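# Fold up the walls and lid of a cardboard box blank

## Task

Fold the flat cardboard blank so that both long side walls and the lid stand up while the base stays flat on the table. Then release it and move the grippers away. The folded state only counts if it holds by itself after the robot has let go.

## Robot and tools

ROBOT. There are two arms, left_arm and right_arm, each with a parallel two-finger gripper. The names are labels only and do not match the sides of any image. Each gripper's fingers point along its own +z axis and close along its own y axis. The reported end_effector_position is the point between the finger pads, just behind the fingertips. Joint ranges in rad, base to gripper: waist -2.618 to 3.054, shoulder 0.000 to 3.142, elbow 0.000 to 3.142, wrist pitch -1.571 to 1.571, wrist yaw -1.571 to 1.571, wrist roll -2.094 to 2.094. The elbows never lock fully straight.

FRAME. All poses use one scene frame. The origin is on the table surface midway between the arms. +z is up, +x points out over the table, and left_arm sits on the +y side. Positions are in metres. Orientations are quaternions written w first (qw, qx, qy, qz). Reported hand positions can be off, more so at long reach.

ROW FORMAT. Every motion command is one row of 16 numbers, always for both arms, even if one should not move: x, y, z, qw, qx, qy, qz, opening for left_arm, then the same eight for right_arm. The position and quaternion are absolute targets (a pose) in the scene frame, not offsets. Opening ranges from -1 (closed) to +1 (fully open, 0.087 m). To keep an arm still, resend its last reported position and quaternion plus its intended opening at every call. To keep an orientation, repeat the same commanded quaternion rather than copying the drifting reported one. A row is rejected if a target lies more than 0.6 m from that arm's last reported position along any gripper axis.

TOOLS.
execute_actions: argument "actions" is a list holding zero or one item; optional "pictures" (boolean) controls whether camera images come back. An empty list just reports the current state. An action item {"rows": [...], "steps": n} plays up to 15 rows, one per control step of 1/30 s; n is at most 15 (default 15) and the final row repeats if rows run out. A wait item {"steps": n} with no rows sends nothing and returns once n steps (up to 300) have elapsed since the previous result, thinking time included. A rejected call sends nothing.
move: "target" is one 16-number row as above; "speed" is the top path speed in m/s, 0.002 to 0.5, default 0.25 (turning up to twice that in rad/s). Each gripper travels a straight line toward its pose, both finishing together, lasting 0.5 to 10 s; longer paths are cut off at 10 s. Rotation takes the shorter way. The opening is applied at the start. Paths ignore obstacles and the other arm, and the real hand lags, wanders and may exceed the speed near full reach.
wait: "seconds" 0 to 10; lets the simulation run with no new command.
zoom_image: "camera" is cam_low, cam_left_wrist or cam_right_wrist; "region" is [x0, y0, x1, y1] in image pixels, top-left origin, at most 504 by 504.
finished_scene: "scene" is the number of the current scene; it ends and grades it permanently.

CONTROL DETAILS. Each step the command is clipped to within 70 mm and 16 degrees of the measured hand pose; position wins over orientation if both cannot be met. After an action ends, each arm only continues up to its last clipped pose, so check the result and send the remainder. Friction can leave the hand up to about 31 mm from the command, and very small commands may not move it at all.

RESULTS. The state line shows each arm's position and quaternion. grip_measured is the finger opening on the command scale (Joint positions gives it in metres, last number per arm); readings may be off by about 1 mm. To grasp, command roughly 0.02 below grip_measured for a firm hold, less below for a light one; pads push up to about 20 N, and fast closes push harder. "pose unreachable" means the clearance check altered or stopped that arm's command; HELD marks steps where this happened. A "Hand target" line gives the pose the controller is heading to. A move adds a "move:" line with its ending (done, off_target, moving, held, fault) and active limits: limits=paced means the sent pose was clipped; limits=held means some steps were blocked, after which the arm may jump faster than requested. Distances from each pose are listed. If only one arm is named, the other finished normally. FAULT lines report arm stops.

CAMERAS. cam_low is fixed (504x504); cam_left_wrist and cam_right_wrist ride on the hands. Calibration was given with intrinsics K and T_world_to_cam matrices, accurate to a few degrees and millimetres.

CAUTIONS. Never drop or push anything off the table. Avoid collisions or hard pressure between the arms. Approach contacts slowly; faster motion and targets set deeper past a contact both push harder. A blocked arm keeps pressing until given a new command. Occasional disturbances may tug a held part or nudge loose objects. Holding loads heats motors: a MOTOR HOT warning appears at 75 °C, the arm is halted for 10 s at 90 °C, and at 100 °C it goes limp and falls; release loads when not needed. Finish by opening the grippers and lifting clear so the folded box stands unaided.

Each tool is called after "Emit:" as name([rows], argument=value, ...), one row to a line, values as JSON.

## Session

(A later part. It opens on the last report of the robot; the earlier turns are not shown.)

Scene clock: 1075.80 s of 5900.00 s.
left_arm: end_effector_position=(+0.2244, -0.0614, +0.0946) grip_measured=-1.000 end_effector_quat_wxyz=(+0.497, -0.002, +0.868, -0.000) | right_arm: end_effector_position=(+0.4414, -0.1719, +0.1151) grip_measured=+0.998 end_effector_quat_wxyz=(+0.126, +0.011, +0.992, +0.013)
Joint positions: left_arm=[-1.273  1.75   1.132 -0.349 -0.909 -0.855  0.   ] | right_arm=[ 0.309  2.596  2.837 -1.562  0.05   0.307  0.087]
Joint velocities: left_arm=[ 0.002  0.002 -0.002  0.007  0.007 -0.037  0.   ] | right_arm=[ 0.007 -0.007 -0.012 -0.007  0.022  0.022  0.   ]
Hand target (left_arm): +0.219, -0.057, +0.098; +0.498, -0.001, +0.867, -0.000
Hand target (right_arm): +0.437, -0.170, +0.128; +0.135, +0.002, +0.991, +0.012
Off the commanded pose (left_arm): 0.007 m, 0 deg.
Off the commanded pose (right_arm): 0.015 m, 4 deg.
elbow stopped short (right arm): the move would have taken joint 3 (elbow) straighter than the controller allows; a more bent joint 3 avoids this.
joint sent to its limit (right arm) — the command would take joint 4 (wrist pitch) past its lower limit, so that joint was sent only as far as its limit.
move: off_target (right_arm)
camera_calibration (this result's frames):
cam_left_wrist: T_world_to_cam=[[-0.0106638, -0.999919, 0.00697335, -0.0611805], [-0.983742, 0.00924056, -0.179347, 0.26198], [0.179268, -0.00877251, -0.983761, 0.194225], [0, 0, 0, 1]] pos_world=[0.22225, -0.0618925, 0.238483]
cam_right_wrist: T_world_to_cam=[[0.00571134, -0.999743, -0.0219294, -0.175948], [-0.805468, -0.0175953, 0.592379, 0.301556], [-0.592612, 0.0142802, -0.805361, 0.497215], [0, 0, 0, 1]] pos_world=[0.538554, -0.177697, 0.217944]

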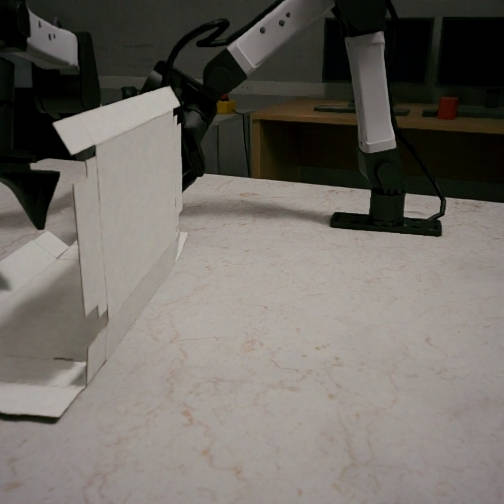

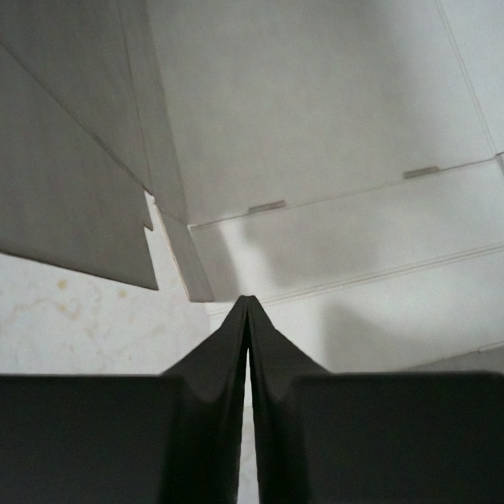

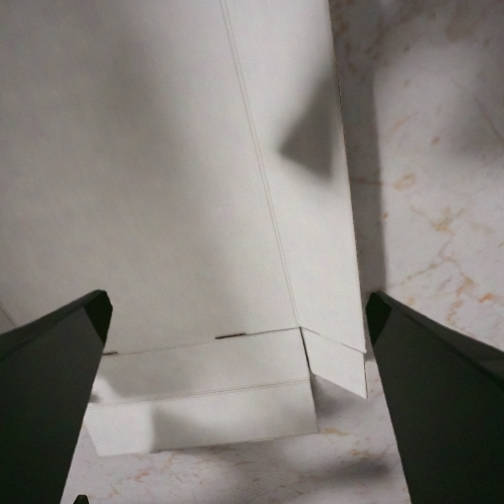

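Emit:
move(target=[0.18,-0.06,0.12,0.5,0,0.866,0,-1,0.42,-0.24,0.08,0.08,0.02,0.94,0.33,0.3], speed=0.1)

Emit:
move(target=[0.18,-0.06,0.12,0.5,0,0.866,0,-1,0.42,-0.205,0.022,0.08,0.02,0.94,0.33,0.3], speed=0.05)

Emit:
move(target=[0.18,-0.06,0.12,0.5,0,0.866,0,-1,0.42,-0.205,0.022,0.08,0.02,0.94,0.33,-1], speed=0.05)

Emit:
move(target=[0.18,-0.06,0.12,0.5,0,0.866,0,-1,0.42,-0.175,0.025,0.1,0,0.995,0,-1], speed=0.15)

Emit:
move(target=[0.18,-0.06,0.12,0.5,0,0.866,0,-1,0.42,-0.155,0.015,0.17,-0.02,0.93,-0.33,-1], speed=0.15)

Scene clock: 1093.03 s of 5900.00 s.
left_arm: end_effector_position=(+0.1813, -0.0531, +0.1011) grip_measured=-1.000 end_effector_quat_wxyz=(+0.491, +0.010, +0.871, +0.020) | right_arm: end_effector_position=(+0.4203, -0.2371, +0.0847) grip_measured=+0.300 end_effector_quat_wxyz=(+0.082, +0.020, +0.942, +0.325)
Joint positions: left_arm=[-1.386  1.712  1.15  -0.587 -0.968 -1.02   0.   ] | right_arm=[-0.049  2.313  2.04  -1.137 -0.667  0.032  0.057]
Joint velocities: left_arm=[ 0.012  0.012  0.017  0.022 -0.066 -0.022  0.   ] | right_arm=[-0.002  0.022 -0.007 -0.007  0.007 -0.022  0.001]
Hand target (left_arm): +0.180, -0.058, +0.119; +0.499, -0.001, +0.867, +0.000
Hand target (right_arm): +0.419, -0.239, +0.080; +0.081, +0.020, +0.941, +0.329
Off the commanded pose (left_arm): 0.020 m, 3 deg.
Off the commanded pose (right_arm): 0.006 m, 1 deg.
MOTOR HOT: a motor of the right arm reached 75 °C. Now the hottest motor of the right arm, joint 2 (shoulder), reports 77 °C. The controller's stop level is 90 °C. To cool a motor, set the load down, stop pushing, or move to a pose that needs little force.
After step 90, 10.53 s passed at rest.
move: off_target (left_arm)
camera_calibration (this result's frames):
cam_left_wrist: T_world_to_cam=[[-0.0100555, -0.999184, -0.0391114, -0.0488529], [-0.986132, 0.0163887, -0.16515, 0.219978], [0.165657, 0.0369084, -0.985493, 0.213557], [0, 0, 0, 1]] pos_world=[0.181059, -0.0603003, 0.244878]
cam_right_wrist: T_world_to_cam=[[0.0397107, -0.79024, -0.611509, -0.156382], [-0.751762, -0.426782, 0.502703, 0.189489], [-0.658237, 0.439747, -0.611021, 0.57317], [0, 0, 0, 1]] pos_world=[0.525942, -0.294758, 0.159333]

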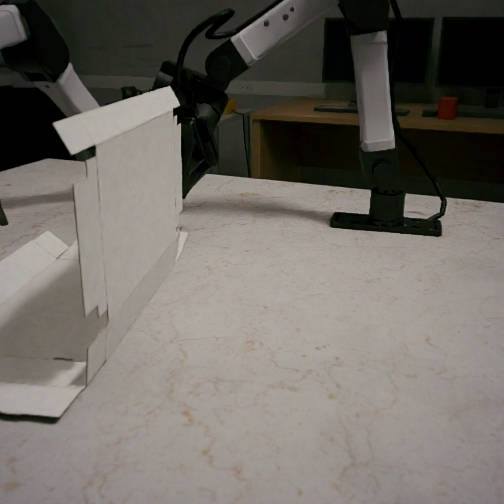

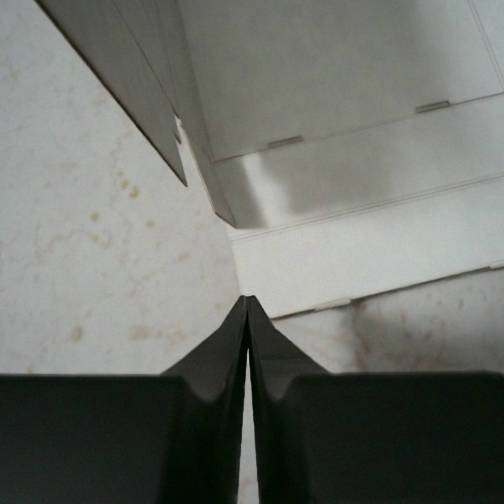

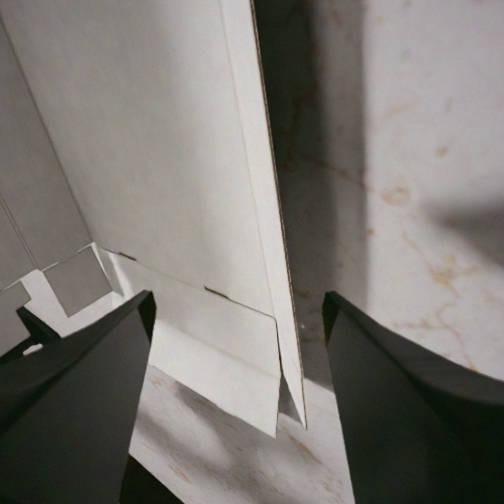

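Scene clock: 1094.73 s of 5900.00 s.
left_arm: end_effector_position=(+0.1815, -0.0530, +0.1014) grip_measured=-1.000 end_effector_quat_wxyz=(+0.492, +0.009, +0.870, +0.020) | right_arm: end_effector_position=(+0.4233, -0.2105, +0.0350) grip_measured=+0.300 end_effector_quat_wxyz=(+0.088, +0.019, +0.940, +0.330)
Joint positions: left_arm=[-1.386  1.712  1.15  -0.587 -0.97  -1.02   0.   ] | right_arm=[ 0.005  2.325  1.854 -0.881 -0.668  0.104  0.057]
Joint velocities: left_arm=[ 0.007 -0.007  0.002  0.007  0.007 -0.007  0.   ] | right_arm=[ 0.012 -0.007 -0.007 -0.051 -0.022 -0.022 -0.001]
Hand target (left_arm): +0.180, -0.059, +0.120; +0.500, +0.000, +0.866, -0.000
Hand target (right_arm): +0.421, -0.205, +0.022; +0.080, +0.020, +0.940, +0.330
Off the commanded pose (left_arm): 0.020 m, 3 deg.
Off the commanded pose (right_arm): 0.015 m, 1 deg.
MOTOR HOT: still on. Now the hottest motor of the right arm, joint 2 (shoulder), reports 77 °C; the controller's stop level is 90 °C.
move: off_target (left_arm, right_arm)
camera_calibration (this result's frames):
cam_left_wrist: T_world_to_cam=[[-0.00920972, -0.999171, -0.0396482, -0.0487746], [-0.985869, 0.0157051, -0.166779, 0.220295], [0.167263, 0.0375519, -0.985197, 0.213443], [0, 0, 0, 1]] pos_world=[0.181031, -0.0602091, 0.24509]
cam_right_wrist: T_world_to_cam=[[0.0464981, -0.783794, -0.619277, -0.167106], [-0.758997, -0.430771, 0.488221, 0.230716], [-0.649432, 0.447328, -0.614928, 0.531142], [0, 0, 0, 1]] pos_world=[0.527823, -0.269186, 0.110489]

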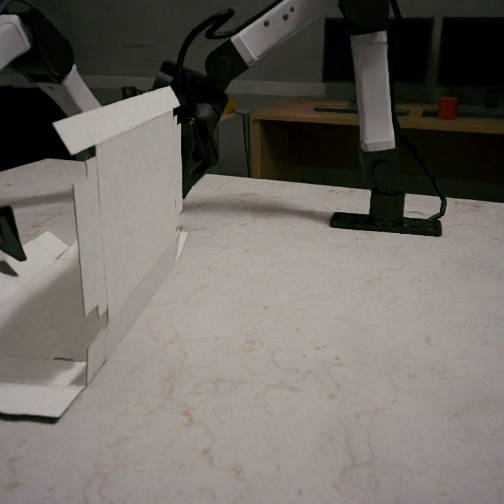

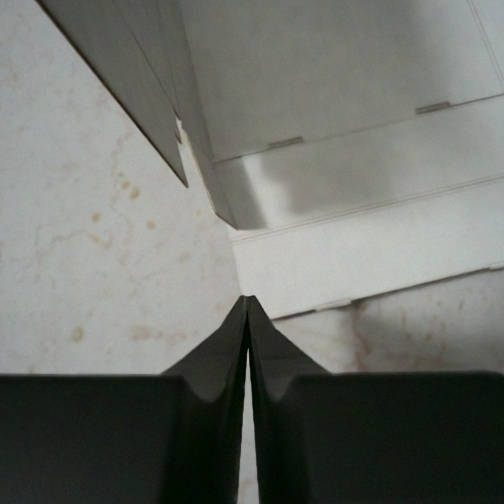

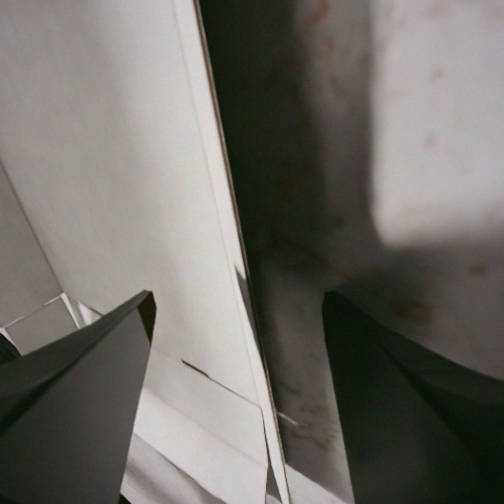

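Scene clock: 1095.47 s of 5900.00 s.
left_arm: end_effector_position=(+0.1815, -0.0529, +0.1014) grip_measured=-1.000 end_effector_quat_wxyz=(+0.492, +0.009, +0.870, +0.020) | right_arm: end_effector_position=(+0.4294, -0.2062, +0.0378) grip_measured=-0.977 end_effector_quat_wxyz=(+0.103, +0.008, +0.934, +0.341)
Joint positions: left_arm=[-1.386  1.712  1.15  -0.587 -0.971 -1.02   0.   ] | right_arm=[ 0.008  2.325  1.854 -0.848 -0.692  0.098  0.001]
Joint velocities: left_arm=[-0.017  0.007 -0.007 -0.051  0.022  0.051  0.   ] | right_arm=[-0.007  0.007 -0.007 -0.051  0.022 -0.081  0.001]
Hand target (left_arm): +0.180, -0.059, +0.120; +0.500, +0.000, +0.866, -0.000
Hand target (right_arm): +0.420, -0.205, +0.022; +0.080, +0.020, +0.940, +0.330
Off the commanded pose (left_arm): 0.020 m, 3 deg.
Off the commanded pose (right_arm): 0.018 m, 3 deg.
MOTOR HOT: still on. Now the hottest motor of the right arm, joint 2 (shoulder), reports 77 °C; the controller's stop level is 90 °C.
move: off_target (left_arm, right_arm)
camera_calibration (this result's frames):
cam_left_wrist: T_world_to_cam=[[-0.00904047, -0.999169, -0.0397553, -0.048759], [-0.985816, 0.0155685, -0.167105, 0.220358], [0.167585, 0.0376808, -0.985137, 0.21342], [0, 0, 0, 1]] pos_world=[0.181026, -0.0601909, 0.245133]
cam_right_wrist: T_world_to_cam=[[0.0797856, -0.769235, -0.633965, -0.172998], [-0.770653, -0.450987, 0.450227, 0.238146], [-0.632241, 0.452646, -0.628795, 0.529105], [0, 0, 0, 1]] pos_world=[0.531853, -0.265173, 0.115805]

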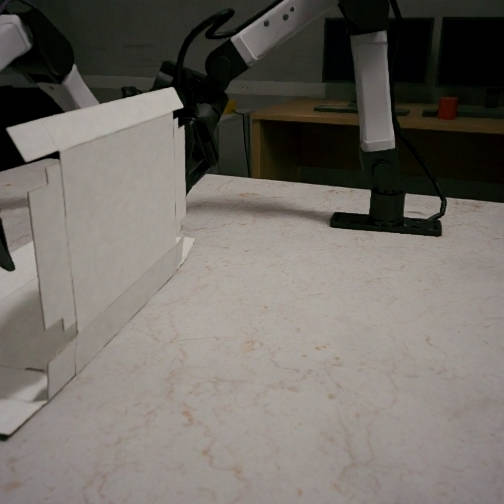

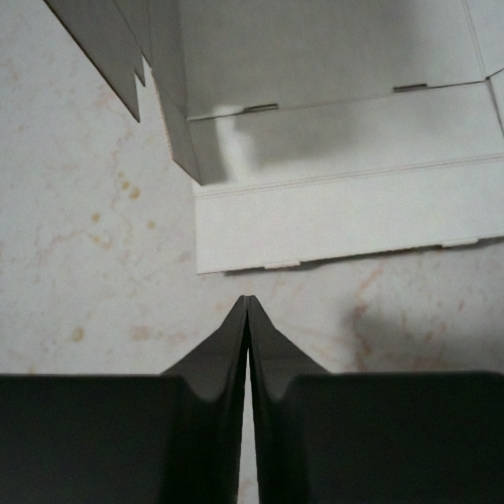

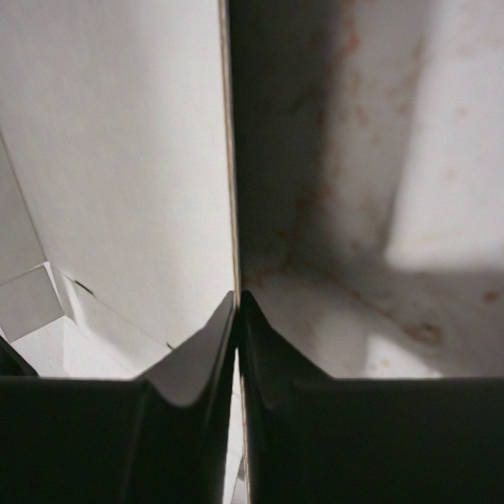

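Scene clock: 1098.17 s of 5900.00 s.
left_arm: end_effector_position=(+0.1815, -0.0529, +0.1014) grip_measured=-1.000 end_effector_quat_wxyz=(+0.492, +0.009, +0.870, +0.020) | right_arm: end_effector_position=(+0.4294, -0.1704, +0.0440) grip_measured=-0.979 end_effector_quat_wxyz=(+0.130, -0.006, +0.991, +0.027)
Joint positions: left_arm=[-1.386  1.712  1.15  -0.587 -0.971 -1.02   0.   ] | right_arm=[ 0.311  2.334  2.059 -1.03   0.023  0.278  0.001]
Joint velocities: left_arm=[-0.002 -0.007 -0.002 -0.022 -0.081  0.037  0.   ] | right_arm=[ 0.002  0.002  0.007  0.007 -0.081 -0.066 -0.001]
Hand target (left_arm): +0.180, -0.059, +0.120; +0.500, +0.000, +0.866, -0.000
Hand target (right_arm): +0.420, -0.175, +0.025; +0.101, -0.000, +0.995, +0.001
Off the commanded pose (left_arm): 0.020 m, 3 deg.
Off the commanded pose (right_arm): 0.022 m, 5 deg.
MOTOR HOT: still on. Now the hottest motor of the right arm, joint 2 (shoulder), reports 76 °C; the controller's stop level is 90 °C.
move: off_target (left_arm, right_arm)
camera_calibration (this result's frames):
cam_left_wrist: T_world_to_cam=[[-0.00904047, -0.999169, -0.0397553, -0.048759], [-0.985816, 0.0155685, -0.167105, 0.220358], [0.167585, 0.0376808, -0.985137, 0.21342], [0, 0, 0, 1]] pos_world=[0.181026, -0.0601909, 0.245133]
cam_right_wrist: T_world_to_cam=[[0.0435638, -0.998076, -0.0441284, -0.190912], [-0.809447, -0.0611512, 0.584, 0.328691], [-0.585574, 0.0102784, -0.810554, 0.429376], [0, 0, 0, 1]] pos_world=[0.525806, -0.174858, 0.147652]

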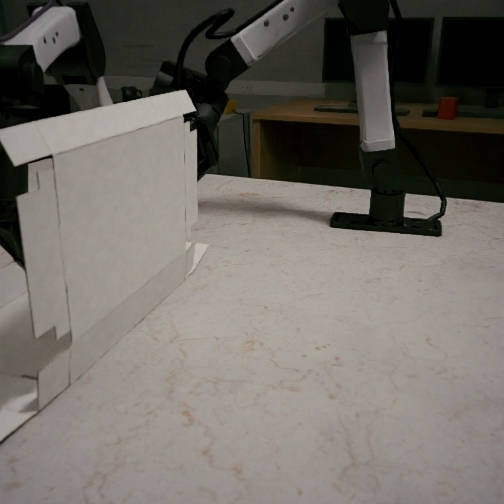

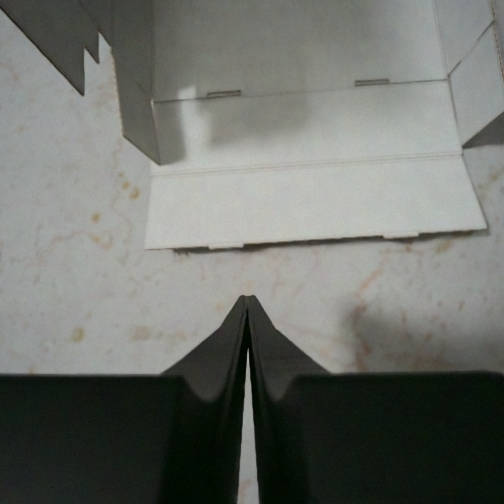

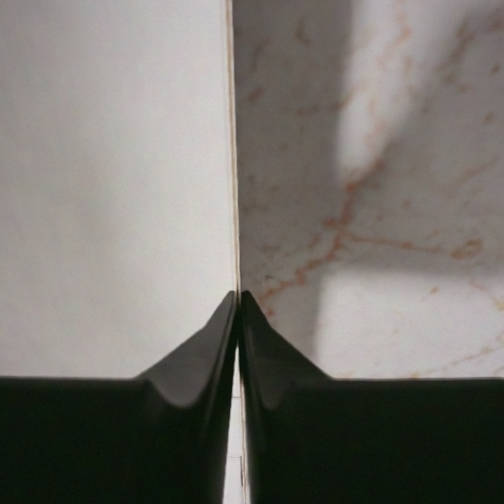

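Scene clock: 1101.13 s of 5900.00 s.
left_arm: end_effector_position=(+0.1815, -0.0529, +0.1014) grip_measured=-1.000 end_effector_quat_wxyz=(+0.492, +0.009, +0.870, +0.020) | right_arm: end_effector_position=(+0.4232, -0.1577, +0.0380) grip_measured=-0.974 end_effector_quat_wxyz=(+0.182, -0.028, +0.927, -0.326)
Joint positions: left_arm=[-1.386  1.712  1.15  -0.587 -0.971 -1.02   0.   ] | right_arm=[ 0.581  2.689  2.539 -1.443  0.765  0.512  0.001]
Joint velocities: left_arm=[-0.002 -0.017  0.007  0.051  0.022 -0.022  0.   ] | right_arm=[-0.002  0.017  0.042 -0.081 -0.007  0.095 -0.002]
Hand target (left_arm): +0.180, -0.059, +0.120; +0.500, +0.000, +0.866, -0.000
Hand target (right_arm): +0.420, -0.156, +0.015; +0.170, -0.020, +0.929, -0.329
Off the commanded pose (left_arm): 0.020 m, 3 deg.
Off the commanded pose (right_arm): 0.023 m, 2 deg.
MOTOR HOT: still on. Now the hottest motor of the right arm, joint 2 (shoulder), reports 75 °C; the controller's stop level is 90 °C.
move: off_target (left_arm, right_arm)
camera_calibration (this result's frames):
cam_left_wrist: T_world_to_cam=[[-0.00904047, -0.999169, -0.0397553, -0.048759], [-0.985816, 0.0155685, -0.167105, 0.220358], [0.167585, 0.0376808, -0.985137, 0.21342], [0, 0, 0, 1]] pos_world=[0.181026, -0.0601909, 0.245133]
cam_right_wrist: T_world_to_cam=[[-0.044353, -0.781292, 0.622587, -0.132166], [-0.86583, 0.340952, 0.366183, 0.423509], [-0.498368, -0.522814, -0.691589, 0.29526], [0, 0, 0, 1]] pos_world=[0.507973, -0.0932903, 0.131402]

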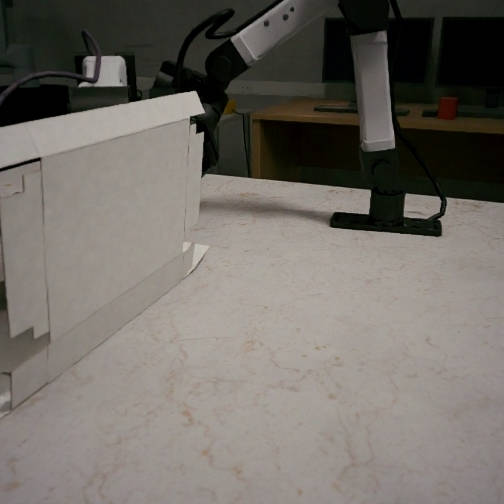

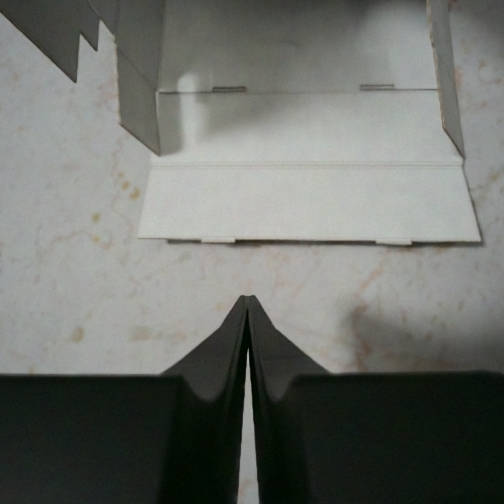

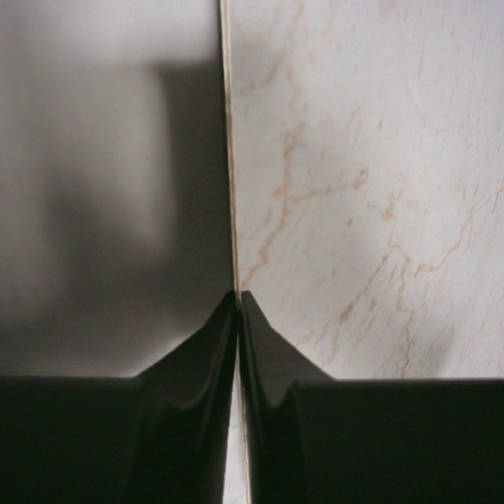

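Emit:
move(target=[0.32,-0.158,0.085,0.57,0,0.82,0,-1,0.42,-0.155,0.015,0.17,-0.02,0.93,-0.33,-1], speed=0.08)

Scene clock: 1107.43 s of 5900.00 s.
left_arm: end_effector_position=(+0.1991, -0.0631, +0.0935) grip_measured=-1.000 end_effector_quat_wxyz=(+0.498, +0.013, +0.867, +0.028) | right_arm: end_effector_position=(+0.4223, -0.1587, +0.0382) grip_measured=-0.973 end_effector_quat_wxyz=(+0.181, -0.027, +0.926, -0.329)
Joint positions: left_arm=[-1.353  1.777  1.179 -0.509 -0.973 -0.954  0.   ] | right_arm=[ 0.581  2.691  2.542 -1.451  0.769  0.517  0.001]
Joint velocities: left_arm=[-0.017 -0.022  0.002 -0.051  0.007 -0.066  0.   ] | right_arm=[ 0.002 -0.012 -0.002 -0.051 -0.066 -0.037  0.   ]
Hand target (left_arm): +0.198, -0.063, +0.094; +0.497, +0.014, +0.867, +0.028
Hand target (right_arm): +0.419, -0.155, +0.016; +0.170, -0.020, +0.928, -0.329
Off the commanded pose (left_arm): 0.154 m, 10 deg; position clipped at the last step of the last action.
Off the commanded pose (right_arm): 0.024 m, 2 deg.
MOTOR HOT: still on. Now the hottest motor of the right arm, joint 2 (shoulder), reports 74 °C; the controller's stop level is 90 °C.
After step 90, 0.87 s passed at rest.
move: held (left_arm), off_target (right_arm); limits=paced,held; held on 59 of 73 steps (right_arm, left_arm), including the last (left_arm)
pose unreachable (left arm): on one or more control steps of this call this arm could not follow its commanded pose, so it was not sent that pose on those steps. On the call's last step it was still not sent that pose. It may still have moved: this result reports where it is.
cause: the commanded pose would bring a part of the arm too close to another arm (this arm's wrist (the part past joint 4) and the other arm's upper arm (the part past joint 2)).
pose unreachable (right arm): on one or more control steps of this call this arm could not follow its commanded pose, so it was not sent that pose on those steps. It may still have moved: this result reports where it is.
cause: the commanded pose would bring a part of the arm too close to another arm (this arm's upper arm (the part past joint 2) and the other arm's wrist (the part past joint 4)).
camera_calibration (this result's frames):
cam_left_wrist: T_world_to_cam=[[-0.00802511, -0.998335, -0.0571283, -0.0575893], [-0.983423, 0.018229, -0.18041, 0.237433], [0.181151, 0.0547335, -0.981931, 0.201146], [0, 0, 0, 1]] pos_world=[0.196597, -0.072831, 0.237057]
cam_right_wrist: T_world_to_cam=[[-0.0465046, -0.777748, 0.626854, -0.131847], [-0.864094, 0.346167, 0.36539, 0.423129], [-0.501178, -0.524669, -0.688145, 0.295199], [0, 0, 0, 1]] pos_world=[0.507439, -0.0941353, 0.131181]

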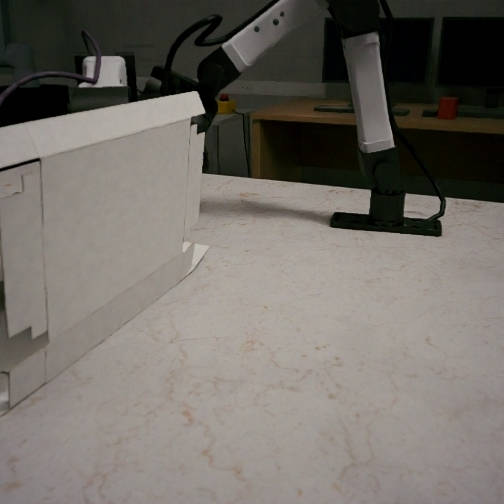

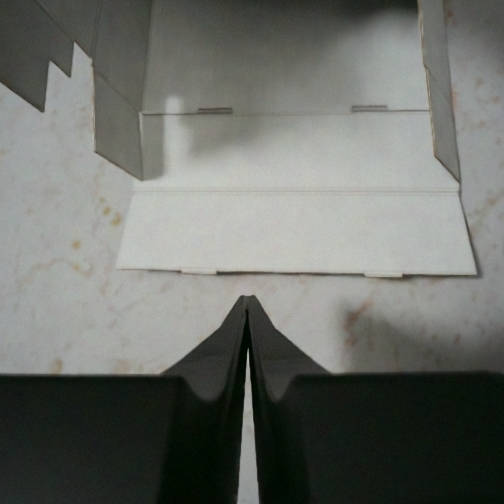

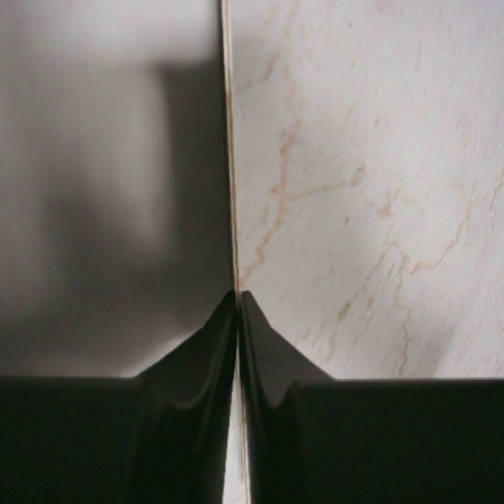

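Emit:
move(target=[0.25,0.12,0.10,0.2,-0.02,0.86,-0.45,-1,0.42,-0.155,0.02,0.17,-0.02,0.93,-0.33,-1], speed=0.2)

Emit:
move(target=[0.42,0.07,0.03,0.05,-0.02,0.86,-0.51,-1,0.42,-0.155,0.02,0.17,-0.02,0.93,-0.33,-1], speed=0.2)

Emit:
move(target=[0.42,0.022,0.0,0.05,-0.02,0.86,-0.51,-1,0.42,-0.155,0.02,0.17,-0.02,0.93,-0.33,-1], speed=0.05)

Emit:
execute_actions([
  {"rows":[[0.42,0.022,0.0,0.05,-0.02,0.86,-0.51,-1,0.42,-0.145,0.02,0.17,-0.02,0.93,-0.33,-1],[0.42,0.022,0.0,0.05,-0.02,0.86,-0.51,-1,0.42,-0.14,0.02,0.17,-0.02,0.93,-0.32,-0.95],[0.42,0.022,0.0,0.05,-0.02,0.86,-0.51,-1,0.42,-0.135,0.02,0.17,-0.02,0.93,-0.31,-0.9],[0.42,0.022,0.0,0.05,-0.02,0.86,-0.51,-1,0.42,-0.13,0.02,0.17,-0.02,0.94,-0.30,-0.85],[0.42,0.022,0.0,0.05,-0.02,0.86,-0.51,-1,0.42,-0.13,0.02,0.17,-0.02,0.94,-0.29,-0.8],[0.42,0.022,0.0,0.05,-0.02,0.86,-0.51,-1,0.42,-0.125,0.02,0.17,-0.02,0.94,-0.28,-0.75],[0.42,0.022,0.0,0.05,-0.02,0.86,-0.51,-1,0.42,-0.125,0.02,0.17,-0.02,0.95,-0.27,-0.7],[0.42,0.022,0.0,0.05,-0.02,0.86,-0.51,-1,0.42,-0.12,0.02,0.17,-0.02,0.95,-0.26,-0.65],[0.42,0.022,0.0,0.05,-0.02,0.86,-0.51,-1,0.42,-0.12,0.02,0.17,-0.02,0.95,-0.25,-0.6],[0.42,0.022,0.0,0.05,-0.02,0.86,-0.51,-1,0.42,-0.12,0.02,0.17,-0.02,0.95,-0.24,-0.55],[0.42,0.022,0.0,0.05,-0.02,0.86,-0.51,-1,0.42,-0.12,0.02,0.17,-0.02,0.96,-0.23,-0.5]],"steps":15},
])

Scene clock: 1132.50 s of 5900.00 s.
left_arm: end_effector_position=(+0.2490, +0.1185, +0.0998) grip_measured=-1.000 end_effector_quat_wxyz=(+0.214, -0.014, +0.868, -0.448) | right_arm: end_effector_position=(+0.4210, -0.1593, +0.0391) grip_measured=-0.973 end_effector_quat_wxyz=(+0.178, -0.026, +0.927, -0.331)
Joint positions: left_arm=[-0.08   1.481  0.78  -0.26   0.904 -0.298  0.   ] | right_arm=[ 0.581  2.7    2.561 -1.473  0.769  0.523  0.001]
Joint velocities: left_arm=[-0.007 -0.002  0.007 -0.066  0.051  0.081  0.   ] | right_arm=[ 0.002 -0.017  0.007  0.066 -0.037 -0.037 -0.001]
Hand target (left_arm): +0.253, +0.120, +0.101; +0.210, -0.015, +0.868, -0.450
Hand target (right_arm): +0.420, -0.155, +0.020; +0.170, -0.020, +0.928, -0.329
Off the commanded pose (left_arm): 0.002 m, 2 deg.
Off the commanded pose (right_arm): 0.020 m, 1 deg.
MOTOR HOT: cleared. Now the hottest motor of the right arm, joint 2 (shoulder), reports 70 °C.
After step 90, 18.57 s passed at rest.
move: off_target (right_arm); limits=held; held on 1 of 105 steps (right_arm)
pose unreachable (right arm): on one or more control steps of this call this arm could not follow its commanded pose, so it was not sent that pose on those steps. It may still have moved: this result reports where it is.
cause: the commanded pose would bring a part of the arm too close to another arm (this arm's forearm (the part past joint 3) and the other arm's wrist (the part past joint 4)).
camera_calibration (this result's frames):
cam_left_wrist: T_world_to_cam=[[-0.174572, -0.587848, 0.789911, 0.0327354], [-0.881453, 0.450827, 0.140701, 0.175667], [-0.438824, -0.671707, -0.596862, 0.390308], [0, 0, 0, 1]] pos_world=[0.331833, 0.202221, 0.182386]
cam_right_wrist: T_world_to_cam=[[-0.0464228, -0.775506, 0.629631, -0.132681], [-0.860517, 0.351149, 0.369059, 0.421026], [-0.507302, -0.524675, -0.683638, 0.297232], [0, 0, 0, 1]] pos_world=[0.506928, -0.0947876, 0.131356]

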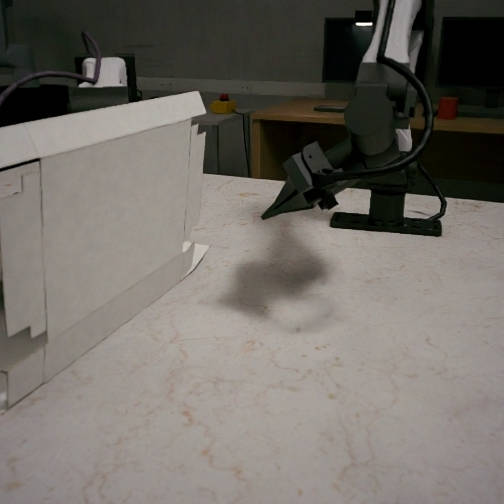

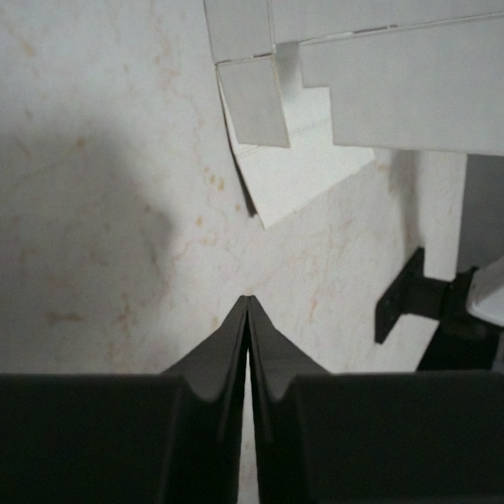

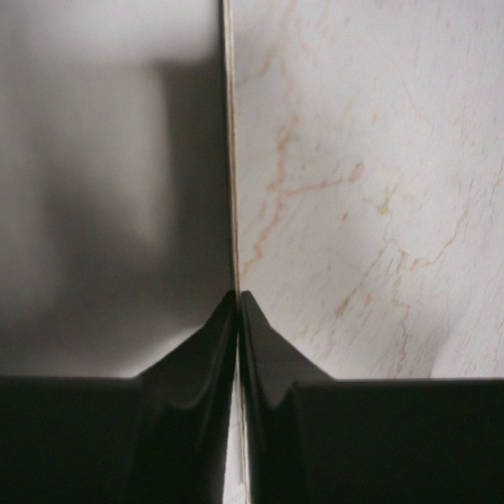

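Scene clock: 1134.33 s of 5900.00 s.
left_arm: end_effector_position=(+0.4216, +0.0737, +0.0362) grip_measured=-1.000 end_effector_quat_wxyz=(+0.058, -0.027, +0.859, -0.508) | right_arm: end_effector_position=(+0.4210, -0.1594, +0.0391) grip_measured=-0.973 end_effector_quat_wxyz=(+0.178, -0.026, +0.926, -0.331)
Joint positions: left_arm=[-0.164  2.461  1.868 -0.643  1.041 -0.302  0.   ] | right_arm=[ 0.581  2.7    2.561 -1.473  0.769  0.523  0.001]
Joint velocities: left_arm=[-0.002 -0.012  0.007  0.051  0.022  0.037  0.   ] | right_arm=[-0.002 -0.002  0.002  0.051 -0.037 -0.081 -0.   ]
Hand target (left_arm): +0.421, +0.068, +0.034; +0.051, -0.022, +0.858, -0.511
Hand target (right_arm): +0.420, -0.155, +0.020; +0.170, -0.020, +0.929, -0.329
Off the commanded pose (left_arm): 0.007 m, 1 deg.
Off the commanded pose (right_arm): 0.020 m, 1 deg.
move: off_target (right_arm)
camera_calibration (this result's frames):
cam_left_wrist: T_world_to_cam=[[-0.0167432, -0.470428, 0.882279, 0.00823741], [-0.743261, 0.596083, 0.303724, 0.282143], [-0.668792, -0.650679, -0.359631, 0.484877], [0, 0, 0, 1]] pos_world=[0.534126, 0.151193, 0.0814155]
cam_right_wrist: T_world_to_cam=[[-0.0463358, -0.775176, 0.630044, -0.132787], [-0.860478, 0.35133, 0.368977, 0.421018], [-0.507376, -0.525042, -0.683301, 0.297165], [0, 0, 0, 1]] pos_world=[0.506899, -0.0948256, 0.131369]

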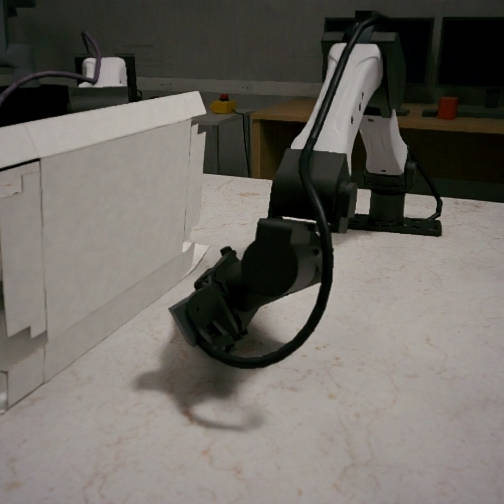

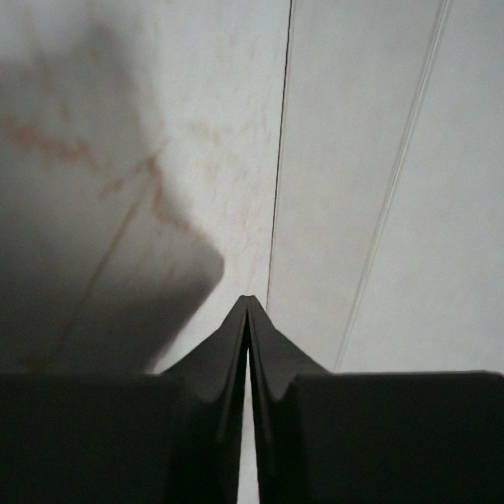

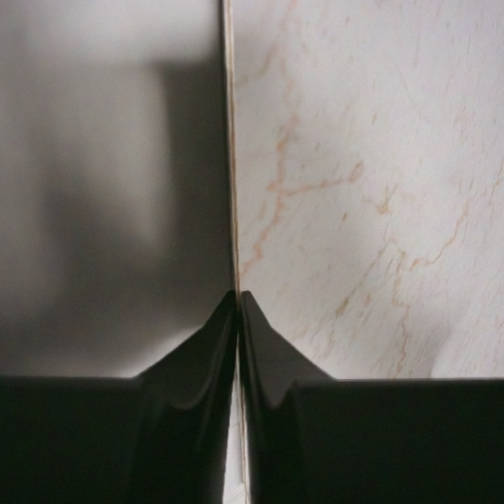

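Scene clock: 1135.90 s of 5900.00 s.
left_arm: end_effector_position=(+0.4259, +0.0274, +0.0219) grip_measured=-1.000 end_effector_quat_wxyz=(+0.061, -0.014, +0.853, -0.518) | right_arm: end_effector_position=(+0.4210, -0.1594, +0.0391) grip_measured=-0.973 end_effector_quat_wxyz=(+0.178, -0.026, +0.926, -0.331)
Joint positions: left_arm=[-0.254  2.497  1.846 -0.443  1.031 -0.443  0.   ] | right_arm=[ 0.581  2.7    2.561 -1.473  0.769  0.523  0.001]
Joint velocities: left_arm=[-0.002  0.007 -0.017  0.022 -0.007 -0.037  0.   ] | right_arm=[-0.002 -0.002 -0.007  0.022 -0.037  0.022 -0.   ]
Hand target (left_arm): +0.419, +0.022, +0.001; +0.049, -0.019, +0.859, -0.510
Hand target (right_arm): +0.420, -0.155, +0.020; +0.170, -0.020, +0.929, -0.329
Off the commanded pose (left_arm): 0.023 m, 2 deg.
Off the commanded pose (right_arm): 0.020 m, 1 deg.
move: off_target (left_arm, right_arm)
camera_calibration (this result's frames):
cam_left_wrist: T_world_to_cam=[[-0.0425175, -0.451572, 0.891221, 0.00940511], [-0.736332, 0.617079, 0.277539, 0.314318], [-0.675283, -0.644435, -0.358744, 0.455078], [0, 0, 0, 1]] pos_world=[0.539149, 0.103556, 0.067639]
cam_right_wrist: T_world_to_cam=[[-0.0463358, -0.775176, 0.630044, -0.132787], [-0.860478, 0.35133, 0.368977, 0.421018], [-0.507376, -0.525042, -0.683301, 0.297165], [0, 0, 0, 1]] pos_world=[0.506899, -0.0948256, 0.131369]

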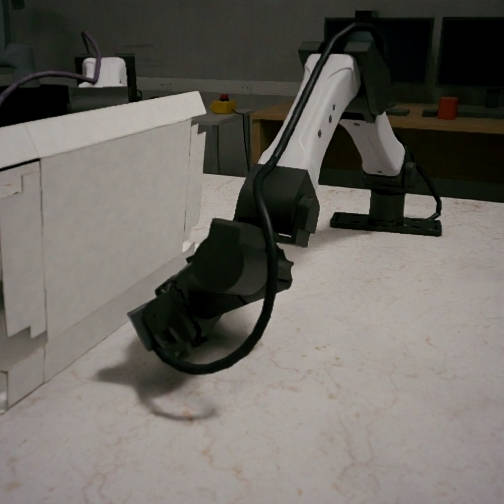

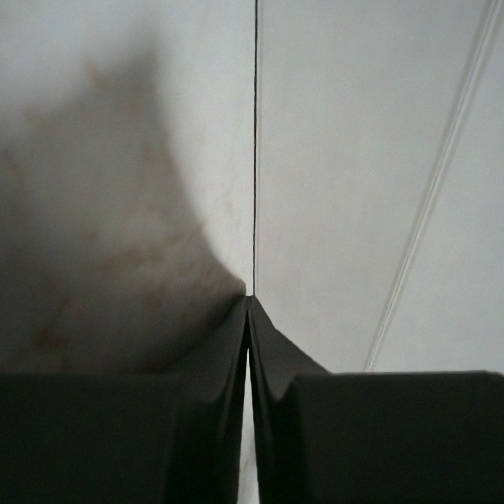

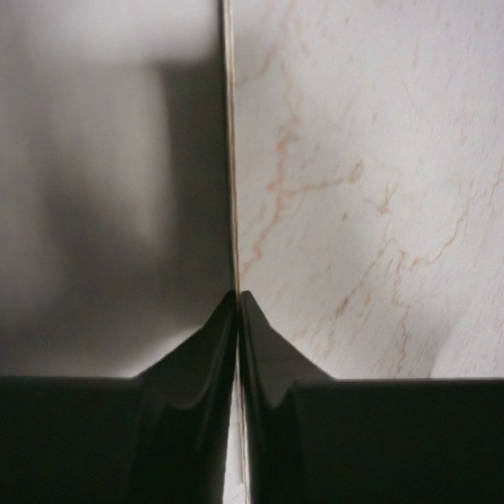

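Scene clock: 1136.40 s of 5900.00 s.
left_arm: end_effector_position=(+0.4268, +0.0287, +0.0219) grip_measured=-1.000 end_effector_quat_wxyz=(+0.061, -0.016, +0.853, -0.518) | right_arm: end_effector_position=(+0.4194, -0.1536, +0.0371) grip_measured=-0.500 end_effector_quat_wxyz=(+0.163, -0.027, +0.935, -0.312)
Joint positions: left_arm=[-0.251  2.497  1.846 -0.441  1.031 -0.445  0.   ] | right_arm=[ 0.578  2.743  2.657 -1.529  0.72   0.518  0.022]
Joint velocities: left_arm=[ 0.002 -0.002 -0.002  0.007  0.007 -0.007  0.   ] | right_arm=[-0.037 -0.007  0.012  0.037 -0.051 -0.066  0.001]
Hand target (left_arm): +0.420, +0.023, +0.000; +0.049, -0.020, +0.859, -0.509
Hand target (right_arm): +0.420, -0.120, +0.023; +0.164, -0.020, +0.957, -0.237
Off the commanded pose (left_arm): 0.024 m, 2 deg.
Off the commanded pose (right_arm): 0.038 m, 10 deg.
Steps of this call (steps 1 to 15: all 15 steps of this action). Readings (end_effector_position):
1: left_arm (+0.4260, +0.0274, +0.0220) | right_arm (+0.4212, -0.1587, +0.0392)
2: left_arm (+0.4261, +0.0273, +0.0220) | right_arm (+0.4223, -0.1573, +0.0396)
4: left_arm (+0.4260, +0.0273, +0.0219) | right_arm (+0.4237, -0.1555, +0.0410)
8: left_arm (+0.4264, +0.0278, +0.0219) | right_arm (+0.4221, -0.1560, +0.0419)
15: the state above
camera_calibration (this result's frames):
cam_left_wrist: T_world_to_cam=[[-0.039502, -0.451326, 0.891485, 0.0087842], [-0.738622, 0.614061, 0.278148, 0.315179], [-0.672961, -0.647483, -0.357616, 0.455606], [0, 0, 0, 1]] pos_world=[0.539751, 0.105423, 0.0674347]
cam_right_wrist: T_world_to_cam=[[-0.0274113, -0.798984, 0.600728, -0.137627], [-0.847817, 0.336954, 0.409472, 0.409374], [-0.52958, -0.498083, -0.686629, 0.311616], [0, 0, 0, 1]] pos_world=[0.508328, -0.0926914, 0.129014]

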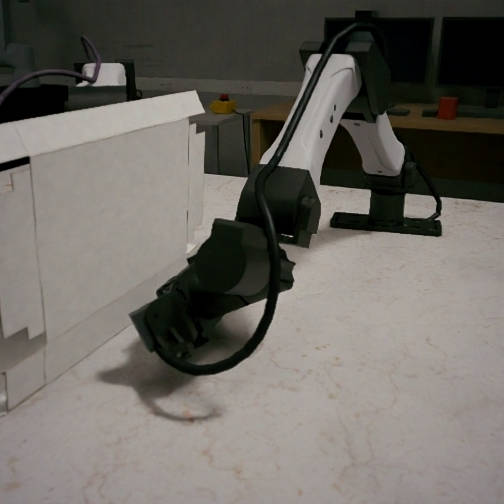

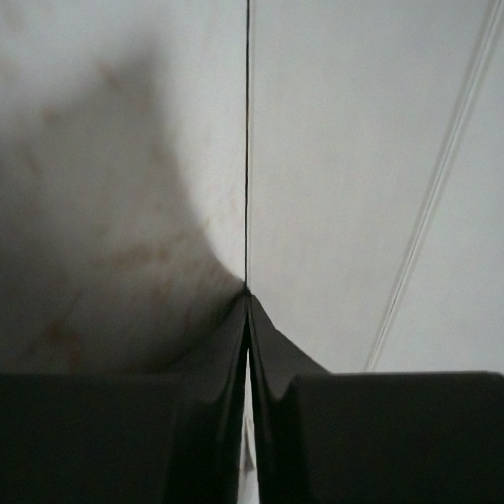

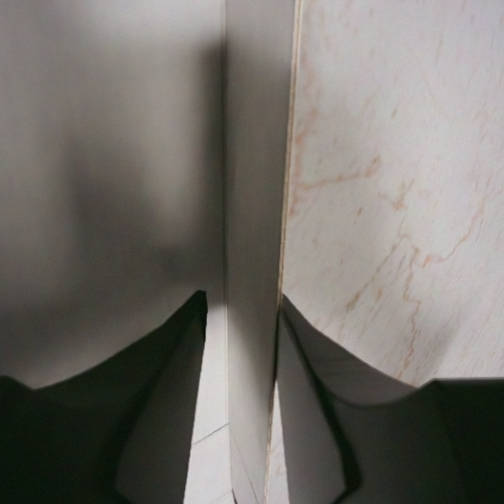

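Emit:
move(target=[0.42,0.015,-0.01,0.05,-0.02,0.86,-0.51,-1,0.42,-0.10,0.03,0.22,-0.03,0.92,-0.33,-0.5], speed=0.04)

Scene clock: 1141.73 s of 5900.00 s.
left_arm: end_effector_position=(+0.4298, +0.0322, +0.0211) grip_measured=-1.000 end_effector_quat_wxyz=(+0.065, -0.023, +0.851, -0.521) | right_arm: end_effector_position=(+0.4314, -0.1363, +0.0473) grip_measured=-0.499 end_effector_quat_wxyz=(+0.234, -0.038, +0.900, -0.365)
Joint positions: left_arm=[-0.242  2.497  1.833 -0.41   1.036 -0.465  0.   ] | right_arm=[ 0.644  2.843  2.826 -1.572  0.897  0.551  0.022]
Joint velocities: left_arm=[-0.007  0.012 -0.017  0.007 -0.007  0.022  0.   ] | right_arm=[-0.007  0.002  0.012 -0.037 -0.037  0.022 -0.001]
Hand target (left_arm): +0.419, +0.016, -0.009; +0.050, -0.019, +0.859, -0.509
Hand target (right_arm): +0.419, -0.101, +0.031; +0.234, -0.039, +0.917, -0.320
Off the commanded pose (left_arm): 0.037 m, 2 deg.
Off the commanded pose (right_arm): 0.042 m, 5 deg.
After step 90, 0.40 s passed at rest.
move: off_target (left_arm, right_arm)
camera_calibration (this result's frames):
cam_left_wrist: T_world_to_cam=[[-0.0325167, -0.443652, 0.895609, 0.00784228], [-0.748281, 0.604851, 0.272453, 0.320072], [-0.662584, -0.661308, -0.351644, 0.455443], [0, 0, 0, 1]] pos_world=[0.541528, 0.111072, 0.0659255]
cam_right_wrist: T_world_to_cam=[[-0.0808961, -0.724027, 0.685011, -0.100264], [-0.910024, 0.334002, 0.245557, 0.443734], [-0.406585, -0.603512, -0.685902, 0.266116], [0, 0, 0, 1]] pos_world=[0.503896, -0.0601977, 0.142249]

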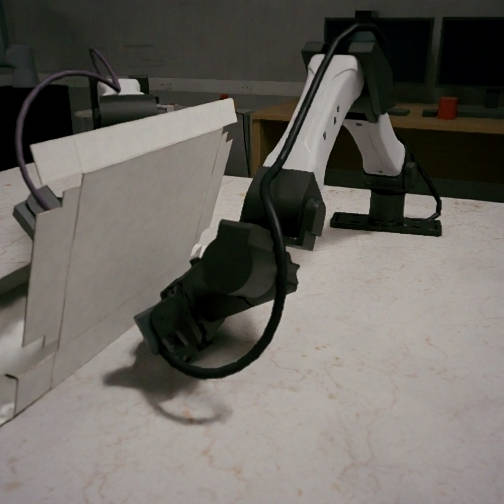

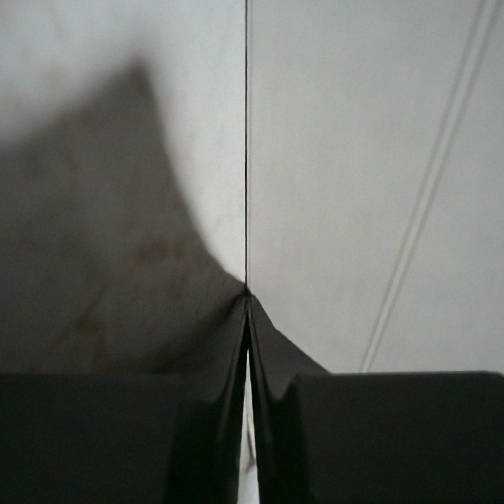

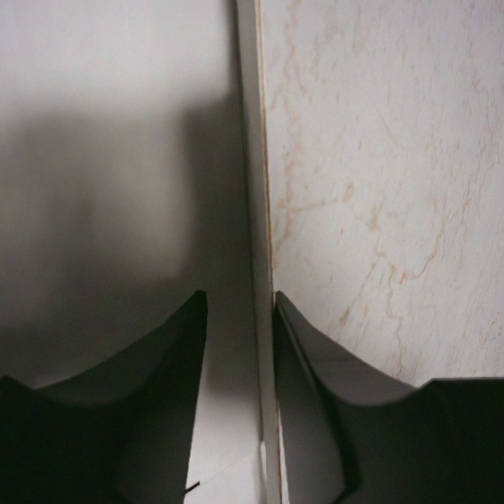

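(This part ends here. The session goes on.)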